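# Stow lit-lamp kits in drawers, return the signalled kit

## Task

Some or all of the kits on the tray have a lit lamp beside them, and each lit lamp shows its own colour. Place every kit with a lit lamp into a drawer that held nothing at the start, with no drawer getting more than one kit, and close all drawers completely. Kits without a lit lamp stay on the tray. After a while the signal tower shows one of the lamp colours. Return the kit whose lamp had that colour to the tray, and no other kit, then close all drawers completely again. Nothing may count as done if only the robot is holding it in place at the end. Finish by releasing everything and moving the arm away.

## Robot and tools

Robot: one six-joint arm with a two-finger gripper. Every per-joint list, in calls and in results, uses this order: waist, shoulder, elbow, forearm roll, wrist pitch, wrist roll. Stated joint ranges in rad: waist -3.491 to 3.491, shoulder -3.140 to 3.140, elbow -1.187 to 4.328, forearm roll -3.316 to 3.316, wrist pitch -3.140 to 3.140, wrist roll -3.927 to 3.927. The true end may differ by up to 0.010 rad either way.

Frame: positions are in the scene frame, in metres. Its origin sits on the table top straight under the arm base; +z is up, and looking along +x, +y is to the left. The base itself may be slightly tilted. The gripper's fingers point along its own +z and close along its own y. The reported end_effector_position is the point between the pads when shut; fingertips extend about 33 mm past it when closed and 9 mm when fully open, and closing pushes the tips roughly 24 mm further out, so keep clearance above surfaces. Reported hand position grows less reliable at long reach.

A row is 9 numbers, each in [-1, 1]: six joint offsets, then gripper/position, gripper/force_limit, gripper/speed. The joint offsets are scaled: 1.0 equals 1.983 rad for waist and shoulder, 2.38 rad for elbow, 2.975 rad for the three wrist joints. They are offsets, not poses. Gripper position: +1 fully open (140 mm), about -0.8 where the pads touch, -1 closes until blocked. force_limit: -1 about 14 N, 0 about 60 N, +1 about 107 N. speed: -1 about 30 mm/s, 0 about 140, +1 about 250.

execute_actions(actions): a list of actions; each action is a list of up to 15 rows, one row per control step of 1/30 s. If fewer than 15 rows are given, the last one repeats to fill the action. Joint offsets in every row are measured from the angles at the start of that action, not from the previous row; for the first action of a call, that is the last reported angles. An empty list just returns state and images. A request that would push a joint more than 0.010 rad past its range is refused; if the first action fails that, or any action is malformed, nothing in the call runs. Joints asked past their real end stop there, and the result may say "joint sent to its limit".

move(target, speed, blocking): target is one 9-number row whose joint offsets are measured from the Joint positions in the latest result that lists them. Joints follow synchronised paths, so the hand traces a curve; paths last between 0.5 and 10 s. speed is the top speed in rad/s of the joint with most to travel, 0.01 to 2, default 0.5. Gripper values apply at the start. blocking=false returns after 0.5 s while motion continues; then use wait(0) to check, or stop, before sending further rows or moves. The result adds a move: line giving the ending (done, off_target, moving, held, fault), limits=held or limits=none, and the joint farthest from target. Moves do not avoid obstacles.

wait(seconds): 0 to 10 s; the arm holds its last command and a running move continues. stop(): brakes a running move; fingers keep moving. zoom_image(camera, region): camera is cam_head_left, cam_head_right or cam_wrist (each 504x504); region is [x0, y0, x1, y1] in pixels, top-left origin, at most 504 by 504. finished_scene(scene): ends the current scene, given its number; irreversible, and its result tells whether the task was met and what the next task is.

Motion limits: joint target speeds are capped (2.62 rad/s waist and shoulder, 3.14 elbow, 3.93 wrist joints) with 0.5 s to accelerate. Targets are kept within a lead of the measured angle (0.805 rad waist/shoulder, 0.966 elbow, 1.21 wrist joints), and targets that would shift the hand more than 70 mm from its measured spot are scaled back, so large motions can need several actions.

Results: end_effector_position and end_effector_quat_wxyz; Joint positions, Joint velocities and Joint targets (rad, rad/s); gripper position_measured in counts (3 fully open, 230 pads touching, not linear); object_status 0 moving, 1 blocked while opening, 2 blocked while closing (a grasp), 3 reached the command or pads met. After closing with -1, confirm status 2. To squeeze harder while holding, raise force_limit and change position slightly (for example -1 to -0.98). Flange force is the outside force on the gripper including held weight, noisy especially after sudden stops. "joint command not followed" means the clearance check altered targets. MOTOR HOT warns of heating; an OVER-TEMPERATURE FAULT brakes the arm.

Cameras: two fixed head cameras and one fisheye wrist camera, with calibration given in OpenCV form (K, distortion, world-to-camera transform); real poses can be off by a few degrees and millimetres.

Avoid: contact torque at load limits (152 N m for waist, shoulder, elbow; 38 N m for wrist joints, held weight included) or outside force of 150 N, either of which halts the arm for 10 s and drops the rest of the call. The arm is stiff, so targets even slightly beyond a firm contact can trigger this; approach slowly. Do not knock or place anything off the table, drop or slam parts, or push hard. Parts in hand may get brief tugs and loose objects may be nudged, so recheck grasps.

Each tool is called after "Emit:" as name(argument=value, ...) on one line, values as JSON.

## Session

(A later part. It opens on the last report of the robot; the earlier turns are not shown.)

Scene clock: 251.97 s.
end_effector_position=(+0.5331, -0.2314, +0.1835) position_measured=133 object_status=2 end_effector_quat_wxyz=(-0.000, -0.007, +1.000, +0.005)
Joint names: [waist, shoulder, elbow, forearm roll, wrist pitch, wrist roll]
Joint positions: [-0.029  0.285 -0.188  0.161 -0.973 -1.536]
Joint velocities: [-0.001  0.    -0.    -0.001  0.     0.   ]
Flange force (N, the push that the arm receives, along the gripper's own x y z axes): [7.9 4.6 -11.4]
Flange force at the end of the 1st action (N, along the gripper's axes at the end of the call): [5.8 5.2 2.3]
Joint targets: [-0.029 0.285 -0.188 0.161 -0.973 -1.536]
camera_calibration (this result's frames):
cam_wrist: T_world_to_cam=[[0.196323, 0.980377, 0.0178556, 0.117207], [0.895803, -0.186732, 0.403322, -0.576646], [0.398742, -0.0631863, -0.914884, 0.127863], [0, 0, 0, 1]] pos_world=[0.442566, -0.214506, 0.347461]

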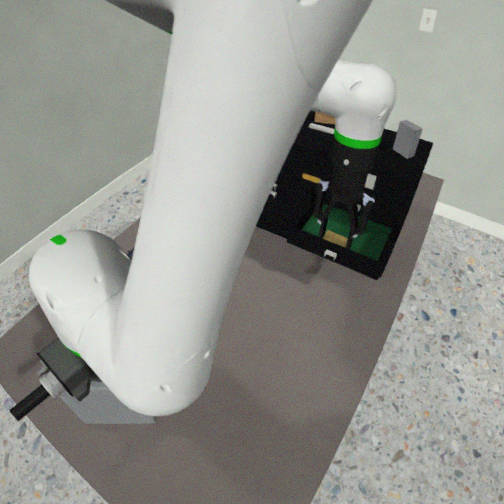

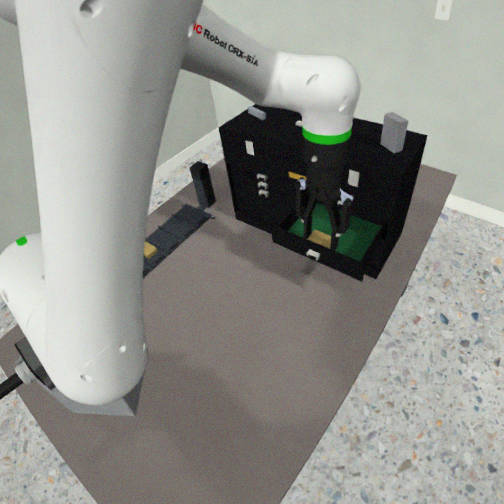

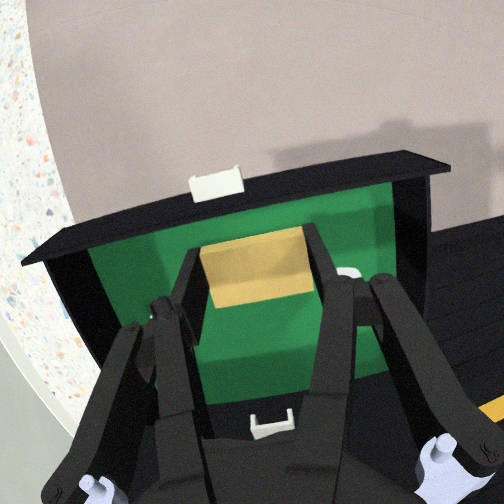

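Emit:
move(target=[0,0,0,0,0,0,0.3,0,0])

Emit:
move(target=[0,-0.295,0,0,-0.1966,0,0.3,0,0])

Emit:
move(target=[-0.0888,0.0701,-0.3643,0.0323,0.4699,-0.0067,0.7,-0.5,0], speed=0.9)

Emit:
move(target=[0,0,0,0,0.12,0,0.7,-0.5,0], speed=0.3)

Scene clock: 257.03 s.
end_effector_position=(+0.5331, -0.2314, +0.1834) position_measured=91 object_status=3 end_effector_quat_wxyz=(-0.000, -0.007, +1.000, +0.005)
Joint names: [waist, shoulder, elbow, forearm roll, wrist pitch, wrist roll]
Joint positions: [-0.029  0.285 -0.188  0.161 -0.973 -1.536]
Joint velocities: [ 0.    -0.002  0.     0.    -0.    -0.   ]
Flange force (N, the push that the arm receives, along the gripper's own x y z axes): [7.1 6.2 1.1]
Joint targets: [-0.029 0.285 -0.188 0.161 -0.973 -1.536]
move: done; limits=none; farthest joint: the waist, 0.000 radians from its target (0.000 radians at the start)
camera_calibration (this result's frames):
cam_wrist: T_world_to_cam=[[0.196317, 0.980378, 0.0178521, 0.117209], [0.89582, -0.186729, 0.403285, -0.57663], [0.398705, -0.0631796, -0.9149, 0.12787], [0, 0, 0, 1]] pos_world=[0.442564, -0.214503, 0.347443]

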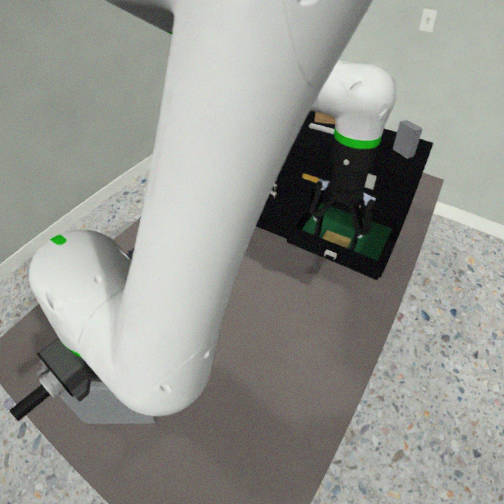

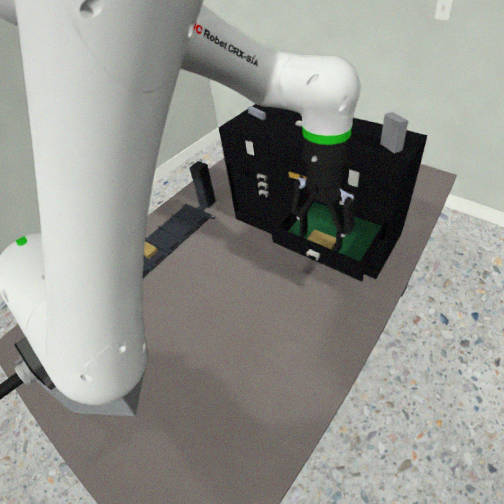

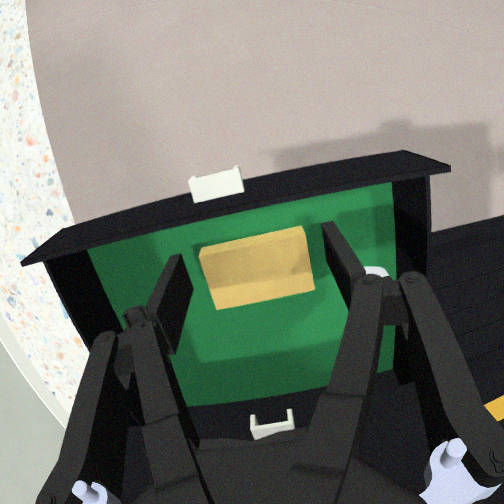

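Scene clock: 258.67 s.
end_effector_position=(+0.3569, -0.2602, +0.4498) position_measured=91 object_status=3 end_effector_quat_wxyz=(-0.004, +0.037, +0.999, -0.009)
Joint names: [waist, shoulder, elbow, forearm roll, wrist pitch, wrist roll]
Joint positions: [-0.029 -0.3   -0.188  0.161 -1.558 -1.536]
Joint velocities: [-0.    -0.002 -0.     0.    -0.001  0.001]
Flange force (N, the push that the arm receives, along the gripper's own x y z axes): [5.9 7.0 4.9]
Joint targets: [-0.029 -0.300 -0.188 0.161 -1.558 -1.536]
move: done; limits=none; farthest joint: the waist, 0.000 radians from its target (0.000 radians at the start)
camera_calibration (this result's frames):
cam_wrist: T_world_to_cam=[[0.281981, 0.959357, -0.0110268, 0.152228], [0.879758, -0.253966, 0.401906, -0.542755], [0.38277, -0.123031, -0.915615, 0.430455], [0, 0, 0, 1]] pos_world=[0.269802, -0.230923, 0.613946]

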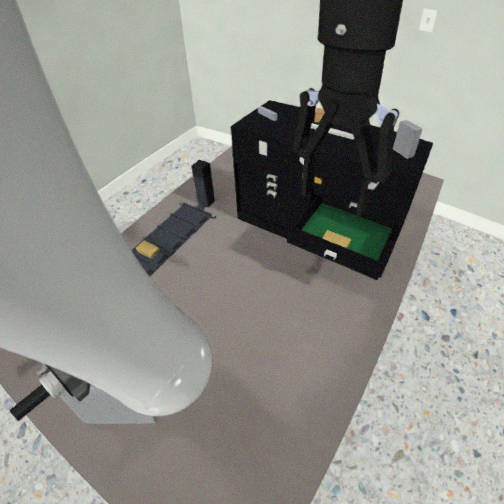

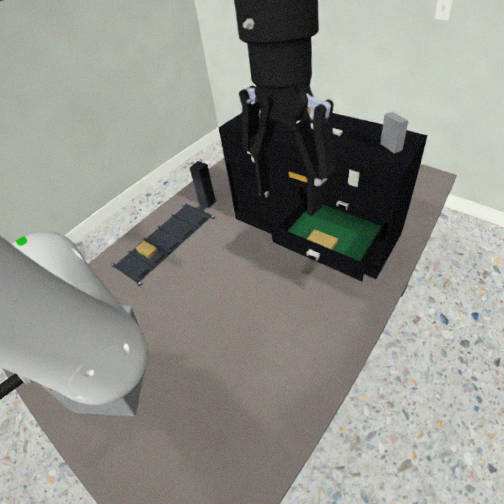

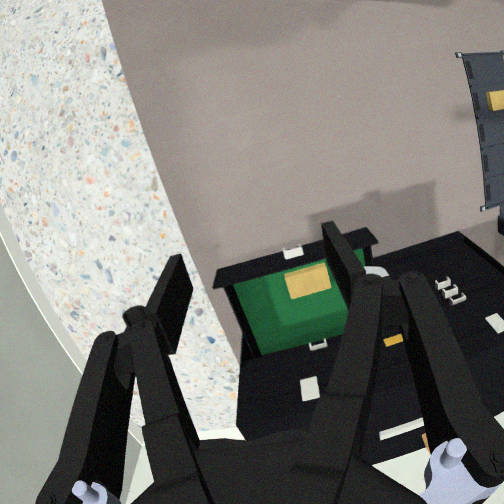

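Scene clock: 260.73 s.
end_effector_position=(+0.3445, -0.2352, +0.1190) position_measured=41 object_status=3 end_effector_quat_wxyz=(+0.185, +0.023, +0.982, -0.014)
Joint names: [waist, shoulder, elbow, forearm roll, wrist pitch, wrist roll]
Joint positions: [-0.206 -0.161 -1.055  0.257 -0.16  -1.556]
Joint velocities: [-0.001  0.    -0.001  0.     0.    -0.002]
Flange force (N, the push that the arm receives, along the gripper's own x y z axes): no reading
Joint targets: [-0.206 -0.161 -1.055 0.257 -0.160 -1.556]
move: done; limits=none; farthest joint: the waist, 0.000 radians from its target (0.176 radians at the start)
camera_calibration (this result's frames):
cam_wrist: T_world_to_cam=[[0.242719, 0.967785, 0.0669295, 0.134402], [0.67341, -0.217748, 0.706473, -0.349116], [0.698288, -0.126404, -0.704568, 0.00074274], [0, 0, 0, 1]] pos_world=[0.201958, -0.205998, 0.238169]

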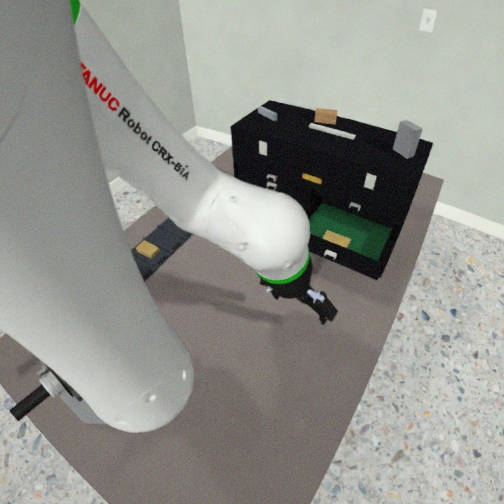

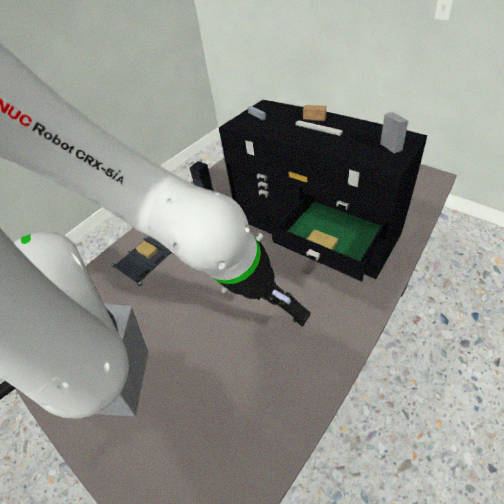

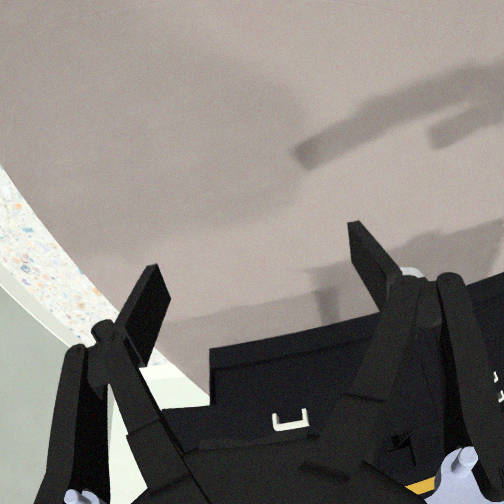

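Scene clock: 262.33 s.
end_effector_position=(+0.4521, -0.2414, +0.1853) position_measured=41 object_status=3 end_effector_quat_wxyz=(+0.357, +0.021, +0.934, -0.020)
Joint names: [waist, shoulder, elbow, forearm roll, wrist pitch, wrist roll]
Joint positions: [-0.206 -0.161 -1.055  0.257  0.197 -1.556]
Joint velocities: [-0.     0.    -0.     0.     0.     0.001]
Flange force (N, the push that the arm receives, along the gripper's own x y z axes): no reading
Joint targets: [-0.206 -0.161 -1.055 0.257 0.197 -1.556]
move: done; limits=none; farthest joint: the waist, 0.000 radians from its target (0.000 radians at the start)
camera_calibration (this result's frames):
cam_wrist: T_world_to_cam=[[0.20372, 0.971062, 0.124647, 0.117492], [0.384891, -0.196503, 0.901801, -0.370425], [0.900199, -0.135739, -0.413784, -0.175849], [0, 0, 0, 1]] pos_world=[0.276937, -0.210751, 0.246641]

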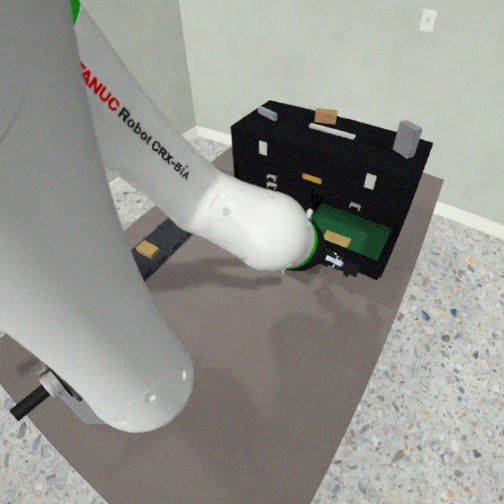

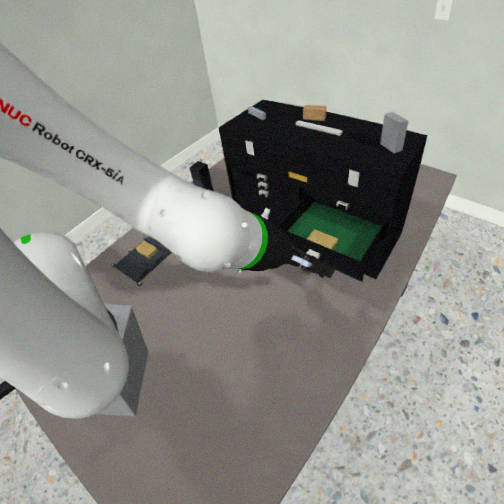

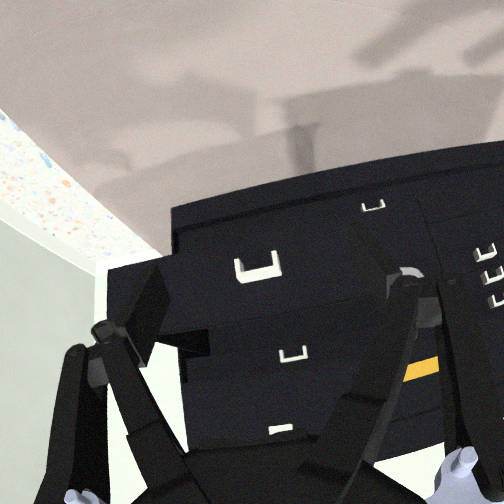

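Emit:
move(target=[0.0006,0,0,0,0,0,-1,-0.5,0])

Emit:
move(target=[0.004,0.1024,0.047,0,0.0669,0,-1,-0.5,0], speed=0.15)

Emit:
move(target=[0.016,0.0668,0.0665,0,0,0,-1,-0.5,0], speed=0.1)

Emit:
move(target=[0,0,0,0,0,0,0.4,-0.5,0])

Emit:
move(target=[-0.02,-0.169,-0.1135,0,-0.0669,0,0.4,-0.5,0])

Emit:
wait(seconds=6)

Scene clock: 267.50 s.
end_effector_position=(+0.4524, -0.2409, +0.1854) position_measured=191 object_status=2 end_effector_quat_wxyz=(+0.357, +0.021, +0.934, -0.020)
Joint names: [waist, shoulder, elbow, forearm roll, wrist pitch, wrist roll]
Joint positions: [-0.204 -0.161 -1.055  0.257  0.197 -1.556]
Joint velocities: [ 0.001 -0.001  0.     0.    -0.    -0.   ]
Flange force (N, the push that the arm receives, along the gripper's own x y z axes): no reading
Joint targets: [-0.204 -0.161 -1.055 0.257 0.197 -1.556]
move: done; limits=none; farthest joint: the waist, 0.000 radians from its target (0.001 radians at the start)
camera_calibration (this result's frames):
cam_wrist: T_world_to_cam=[[0.202574, 0.97128, 0.124815, 0.117455], [0.38489, -0.19617, 0.901874, -0.370452], [0.900458, -0.134656, -0.413575, -0.175932], [0, 0, 0, 1]] pos_world=[0.277209, -0.210444, 0.24668]

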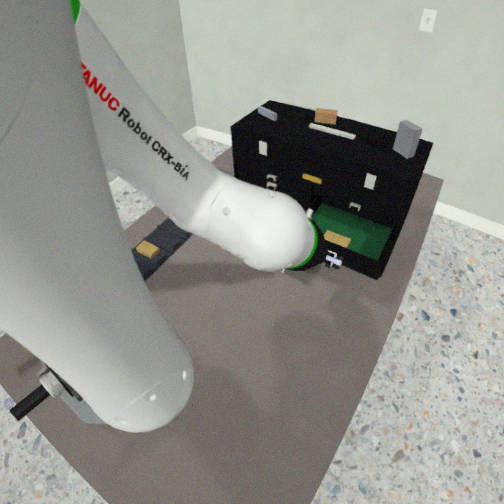

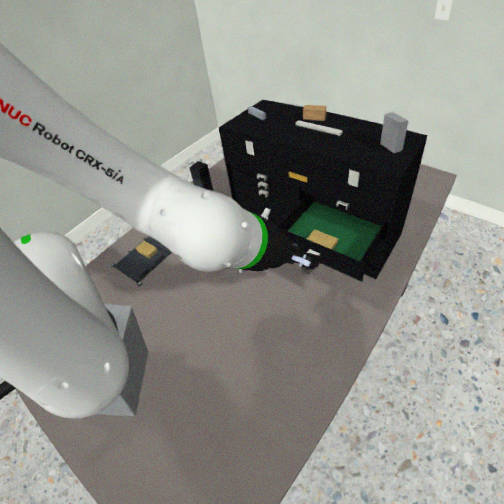

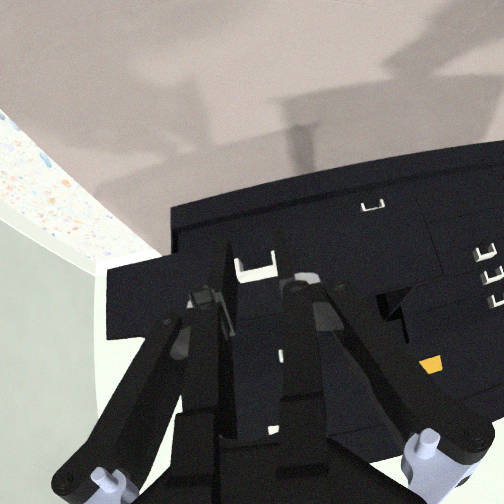

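Scene clock: 269.20 s.
end_effector_position=(+0.5309, -0.2411, +0.1854) position_measured=191 object_status=2 end_effector_quat_wxyz=(+0.409, +0.016, +0.912, -0.008)
Joint names: [waist, shoulder, elbow, forearm roll, wrist pitch, wrist roll]
Joint positions: [-0.196  0.042 -0.943  0.257  0.396 -1.556]
Joint velocities: [ 0.001  0.001  0.001  0.     0.    -0.001]
Flange force (N, the push that the arm receives, along the gripper's own x y z axes): no reading
Joint targets: [-0.196 0.042 -0.943 0.257 0.396 -1.556]
move: done; limits=none; farthest joint: the waist, 0.000 radians from its target (0.008 radians at the start)
camera_calibration (this result's frames):
cam_wrist: T_world_to_cam=[[0.168028, 0.972601, 0.160666, 0.113766], [0.284669, -0.203913, 0.936687, -0.355801], [0.943785, -0.111653, -0.311133, -0.283113], [0, 0, 0, 1]] pos_world=[0.349367, -0.214812, 0.22691]

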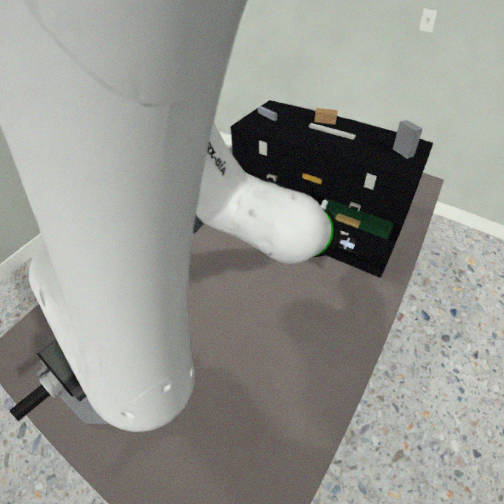

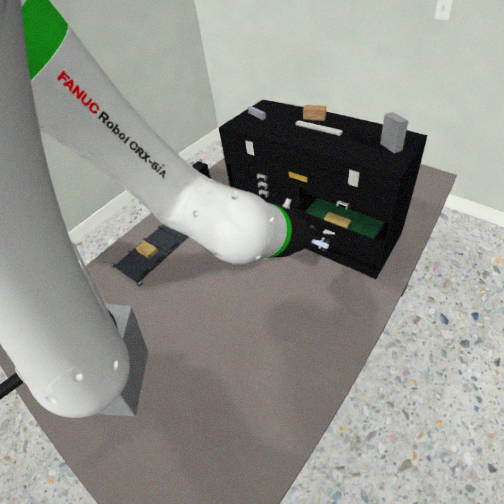

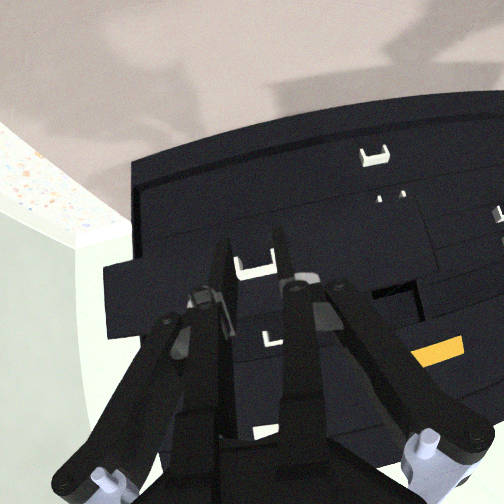

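Scene clock: 271.10 s.
end_effector_position=(+0.6046, -0.2408, +0.1857) position_measured=191 object_status=2 end_effector_quat_wxyz=(+0.422, +0.002, +0.906, -0.004)
Joint names: [waist, shoulder, elbow, forearm roll, wrist pitch, wrist roll]
Joint positions: [-0.165  0.175 -0.785  0.257  0.396 -1.556]
Joint velocities: [ 0.001 -0.     0.001  0.001  0.     0.001]
Flange force (N, the push that the arm receives, along the gripper's own x y z axes): no reading
Joint targets: [-0.165 0.175 -0.784 0.257 0.396 -1.556]
move: done; limits=none; farthest joint: the waist, 0.001 radians from its target (0.032 radians at the start)
camera_calibration (this result's frames):
cam_wrist: T_world_to_cam=[[0.136046, 0.977316, 0.162311, 0.121219], [0.262249, -0.193516, 0.945398, -0.36254], [0.955362, -0.0860512, -0.282627, -0.358644], [0, 0, 0, 1]] pos_world=[0.421219, -0.219488, 0.221707]

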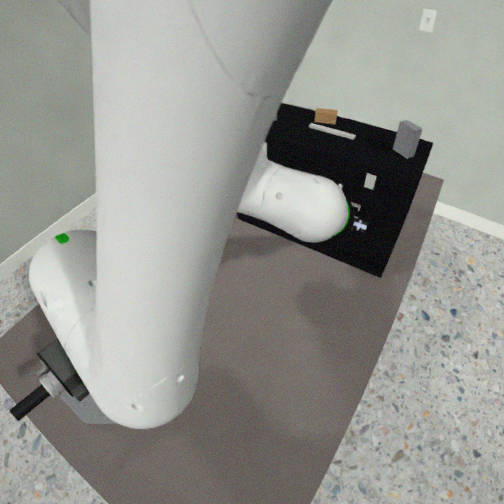

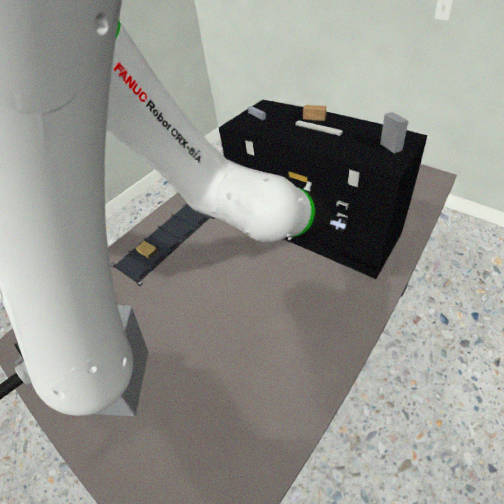

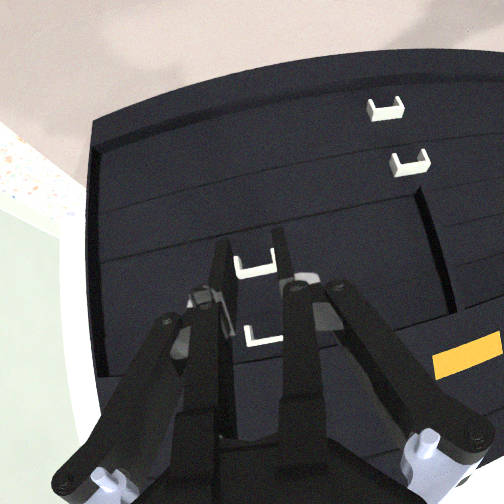

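Scene clock: 271.83 s.
end_effector_position=(+0.6047, -0.2406, +0.1857) position_measured=78 object_status=3 end_effector_quat_wxyz=(+0.422, +0.002, +0.906, -0.004)
Joint names: [waist, shoulder, elbow, forearm roll, wrist pitch, wrist roll]
Joint positions: [-0.165  0.175 -0.785  0.257  0.396 -1.556]
Joint velocities: [ 0.     0.001  0.    -0.001 -0.     0.   ]
Flange force (N, the push that the arm receives, along the gripper's own x y z axes): no reading
Joint targets: [-0.165 0.175 -0.785 0.257 0.396 -1.556]
move: done; limits=none; farthest joint: the waist, 0.000 radians from its target (0.000 radians at the start)
camera_calibration (this result's frames):
cam_wrist: T_world_to_cam=[[0.135764, 0.977355, 0.162314, 0.121244], [0.262284, -0.193441, 0.945403, -0.362541], [0.955393, -0.0857799, -0.282607, -0.358647], [0, 0, 0, 1]] pos_world=[0.421277, -0.219394, 0.221712]

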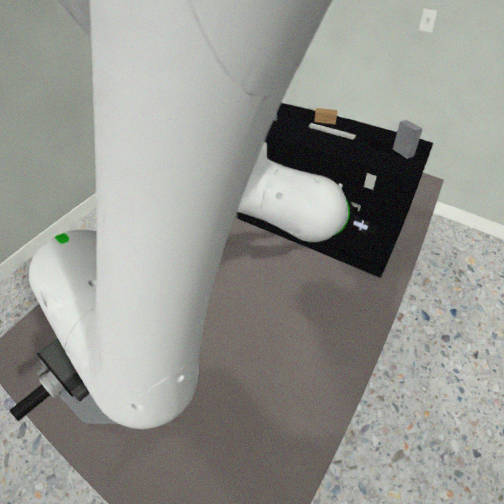

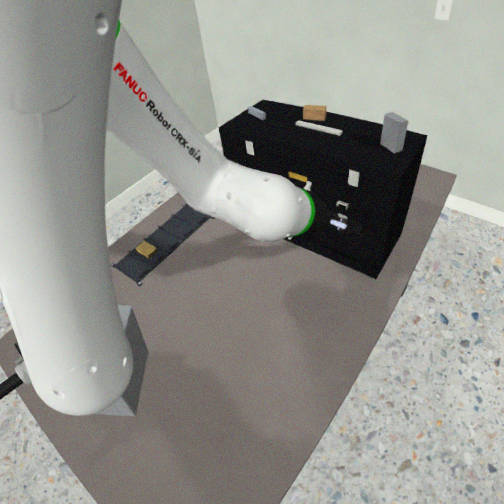

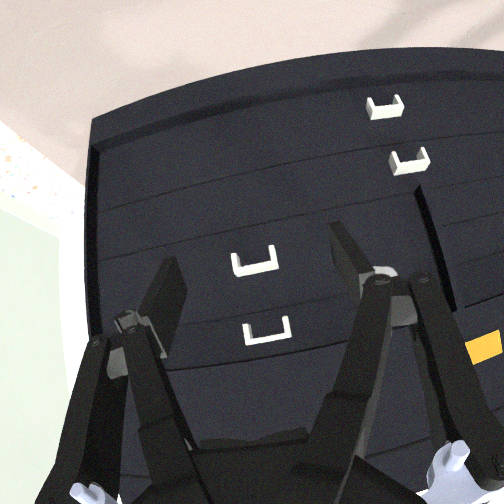

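Scene clock: 272.97 s.
end_effector_position=(+0.4524, -0.2407, +0.1853) position_measured=78 object_status=3 end_effector_quat_wxyz=(+0.357, +0.021, +0.934, -0.020)
Joint names: [waist, shoulder, elbow, forearm roll, wrist pitch, wrist roll]
Joint positions: [-0.204 -0.16  -1.055  0.257  0.197 -1.556]
Joint velocities: [-0.001 -0.001 -0.001 -0.    -0.    -0.001]
Flange force (N, the push that the arm receives, along the gripper's own x y z axes): no reading
Joint targets: [-0.204 -0.161 -1.055 0.257 0.197 -1.556]
move: done; limits=none; farthest joint: the elbow, 0.001 radians from its target (0.271 radians at the start)
camera_calibration (this result's frames):
cam_wrist: T_world_to_cam=[[0.202431, 0.971298, 0.12491, 0.117411], [0.385084, -0.196226, 0.901779, -0.370408], [0.900407, -0.134447, -0.413754, -0.175872], [0, 0, 0, 1]] pos_world=[0.277227, -0.21037, 0.246592]

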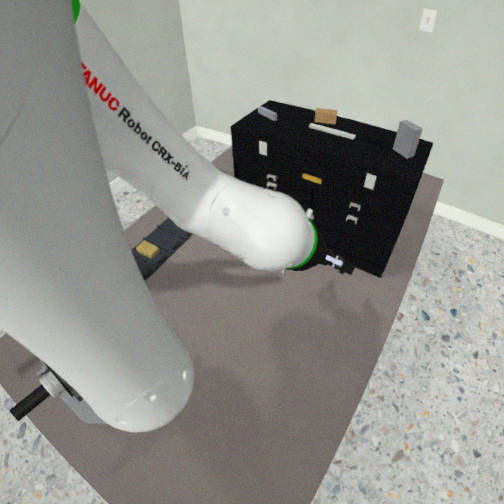

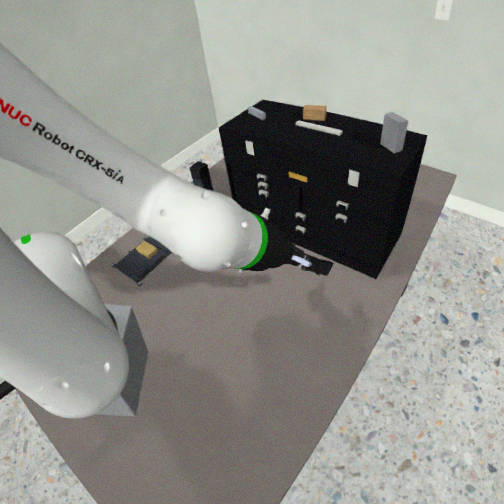

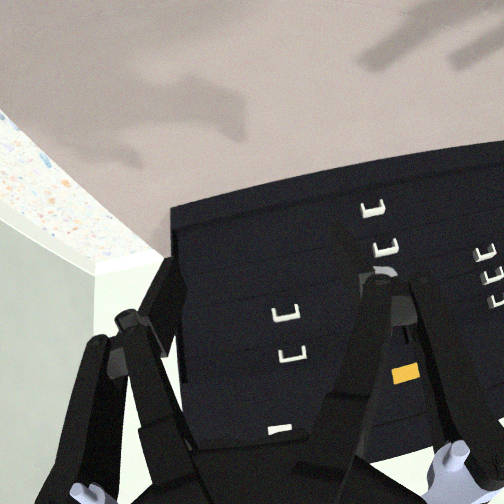

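Scene clock: 278.97 s.
end_effector_position=(+0.4524, -0.2407, +0.1853) position_measured=78 object_status=3 end_effector_quat_wxyz=(+0.357, +0.021, +0.934, -0.020)
Joint names: [waist, shoulder, elbow, forearm roll, wrist pitch, wrist roll]
Joint positions: [-0.204 -0.161 -1.055  0.257  0.197 -1.556]
Joint velocities: [ 0.001 -0.001 -0.    -0.     0.     0.   ]
Flange force (N, the push that the arm receives, along the gripper's own x y z axes): no reading
Joint targets: [-0.204 -0.161 -1.055 0.257 0.197 -1.556]
wait: 6.00 s; at rest by 0.17 s
camera_calibration (this result's frames):
cam_wrist: T_world_to_cam=[[0.202433, 0.971299, 0.124898, 0.117416], [0.385105, -0.19622, 0.901772, -0.370396], [0.900397, -0.13445, -0.413773, -0.175836], [0, 0, 0, 1]] pos_world=[0.277195, -0.210366, 0.246591]

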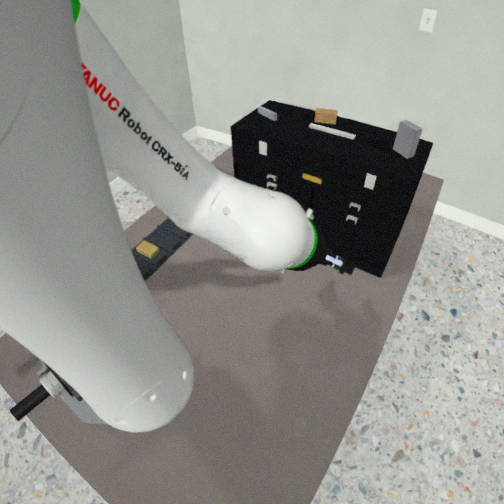

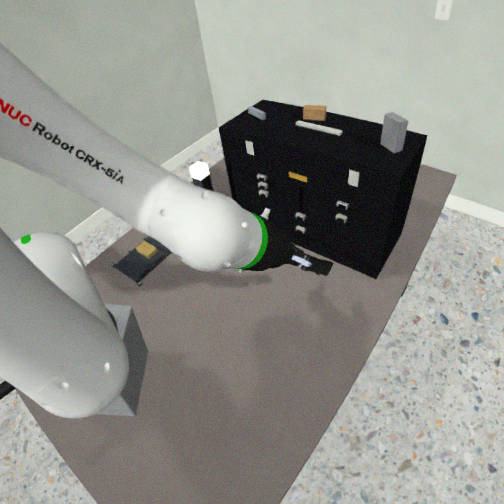

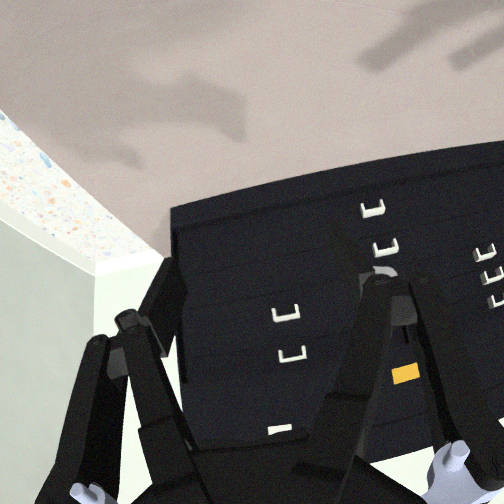

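White → W1. Go to mid pose, then handle.

Emit:
move(target=[0.1936,0.1493,0.0836,-0.2645,0.0645,0.1822,0.4,-0.5,0], speed=0.7)

Emit:
move(target=[-0.0055,0.0691,0.0752,0,0,0,0.4,-0.5,0], speed=0.2)

Emit:
move(target=[0,0,0,0,0,0,-1,-0.5,0])

Scene clock: 282.97 s.
end_effector_position=(+0.5239, -0.1155, +0.1339) position_measured=78 object_status=3 end_effector_quat_wxyz=(+0.392, -0.002, +0.920, -0.004)
Joint names: [waist, shoulder, elbow, forearm roll, wrist pitch, wrist roll]
Joint positions: [ 0.18   0.136 -0.856 -0.53   0.389 -1.014]
Joint velocities: [ 0.001  0.     0.    -0.     0.     0.002]
Flange force (N, the push that the arm receives, along the gripper's own x y z axes): no reading
Joint targets: [0.180 0.136 -0.856 -0.530 0.389 -1.014]
move: done; limits=none; farthest joint: the waist, 0.000 radians from its target (0.384 radians at the start)
camera_calibration (this result's frames):
cam_wrist: T_world_to_cam=[[0.139432, 0.978992, 0.148772, 0.0184433], [0.325773, -0.187228, 0.926724, -0.29827], [0.93511, -0.0807491, -0.345035, -0.265851], [0, 0, 0, 1]] pos_world=[0.343196, -0.0953673, 0.181942]

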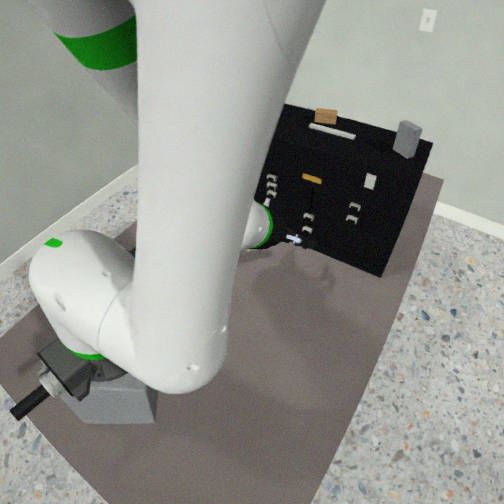

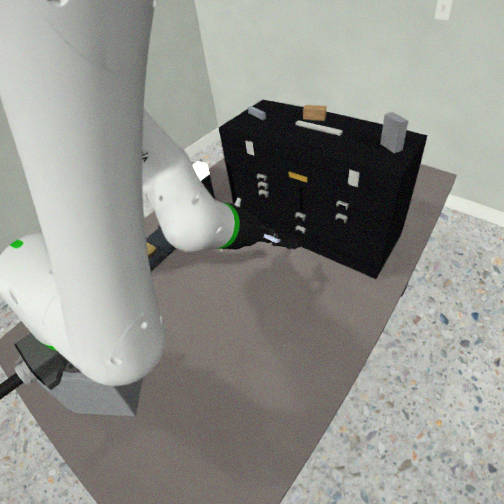

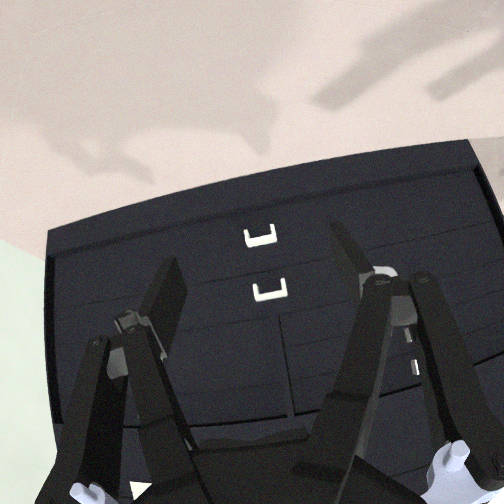

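Scene clock: 284.23 s.
end_effector_position=(+0.6027, -0.1142, +0.1334) position_measured=78 object_status=3 end_effector_quat_wxyz=(+0.410, +0.007, +0.912, -0.007)
Joint names: [waist, shoulder, elbow, forearm roll, wrist pitch, wrist roll]
Joint positions: [ 0.169  0.273 -0.677 -0.53   0.389 -1.014]
Joint velocities: [-0.     0.     0.001  0.     0.     0.   ]
Flange force (N, the push that the arm receives, along the gripper's own x y z axes): no reading
Joint targets: [0.169 0.273 -0.677 -0.530 0.389 -1.014]
move: done; limits=none; farthest joint: the shoulder, 0.001 radians from its target (0.138 radians at the start)
camera_calibration (this result's frames):
cam_wrist: T_world_to_cam=[[0.150678, 0.976028, 0.157051, -0.00194669], [0.285591, -0.195068, 0.938289, -0.301436], [0.946432, -0.0965271, -0.308137, -0.353085], [0, 0, 0, 1]] pos_world=[0.420552, -0.0909828, 0.174341]

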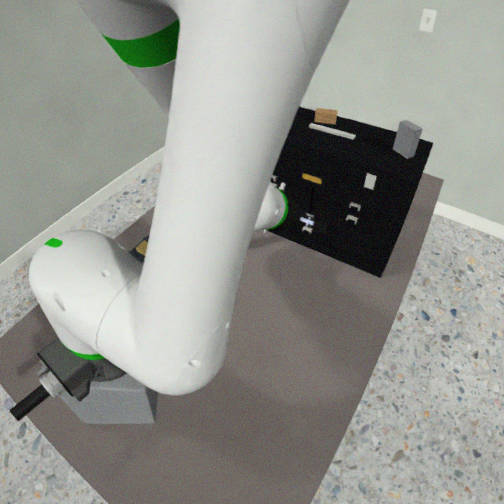

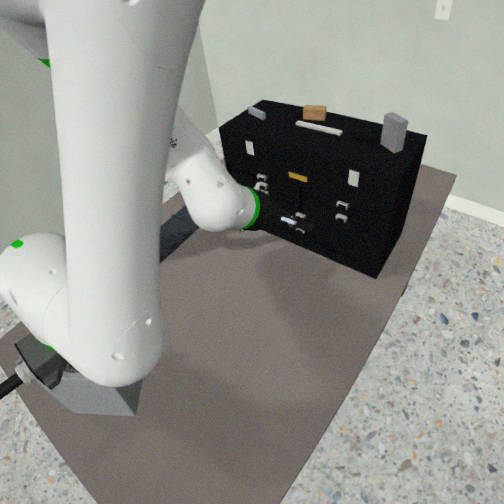

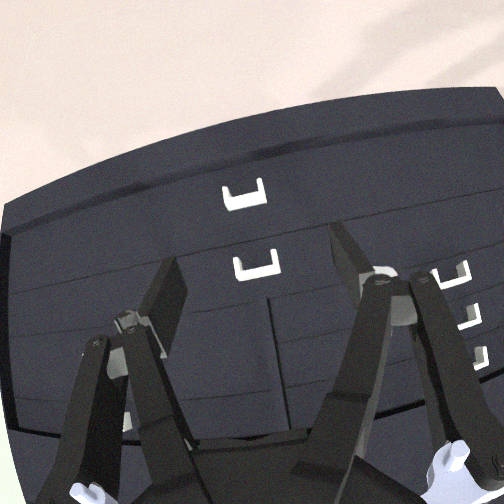

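Scene clock: 284.97 s.
end_effector_position=(+0.6027, -0.1142, +0.1334) position_measured=191 object_status=2 end_effector_quat_wxyz=(+0.410, +0.007, +0.912, -0.007)
Joint names: [waist, shoulder, elbow, forearm roll, wrist pitch, wrist roll]
Joint positions: [ 0.169  0.273 -0.677 -0.53   0.389 -1.014]
Joint velocities: [ 0.001 -0.001 -0.    -0.    -0.     0.   ]
Flange force (N, the push that the arm receives, along the gripper's own x y z axes): no reading
Joint targets: [0.169 0.273 -0.677 -0.530 0.389 -1.014]
move: done; limits=none; farthest joint: the waist, 0.000 radians from its target (0.000 radians at the start)
camera_calibration (this result's frames):
cam_wrist: T_world_to_cam=[[0.150683, 0.976028, 0.157051, -0.00194779], [0.285589, -0.195069, 0.938289, -0.301436], [0.946432, -0.0965317, -0.308137, -0.35309], [0, 0, 0, 1]] pos_world=[0.420556, -0.0909841, 0.17434]

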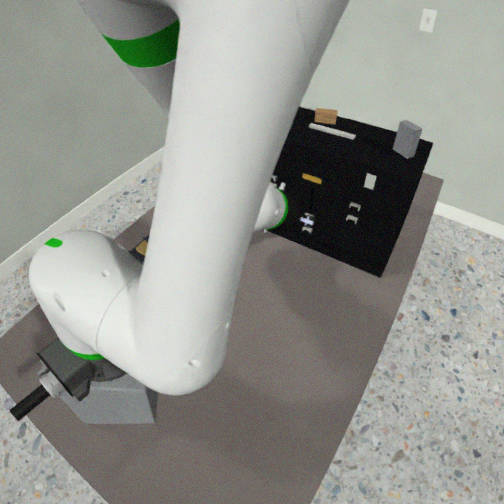

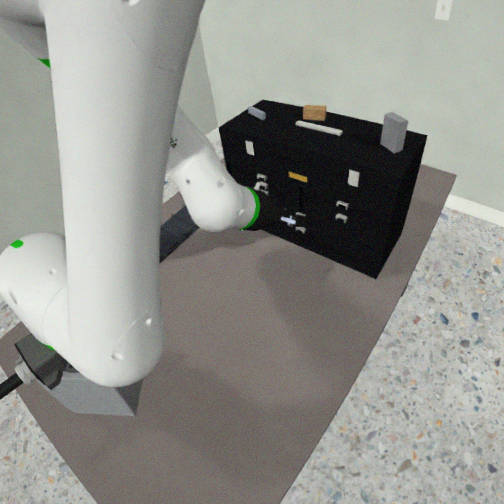

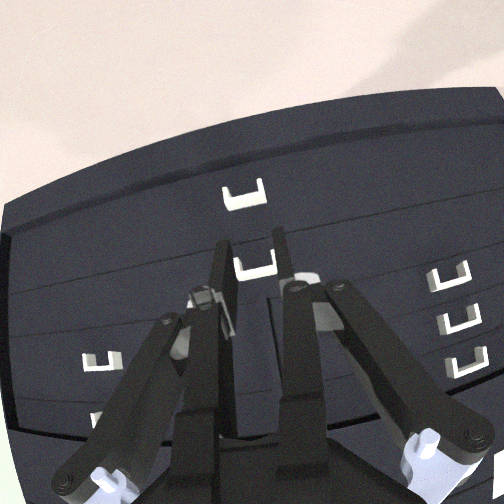

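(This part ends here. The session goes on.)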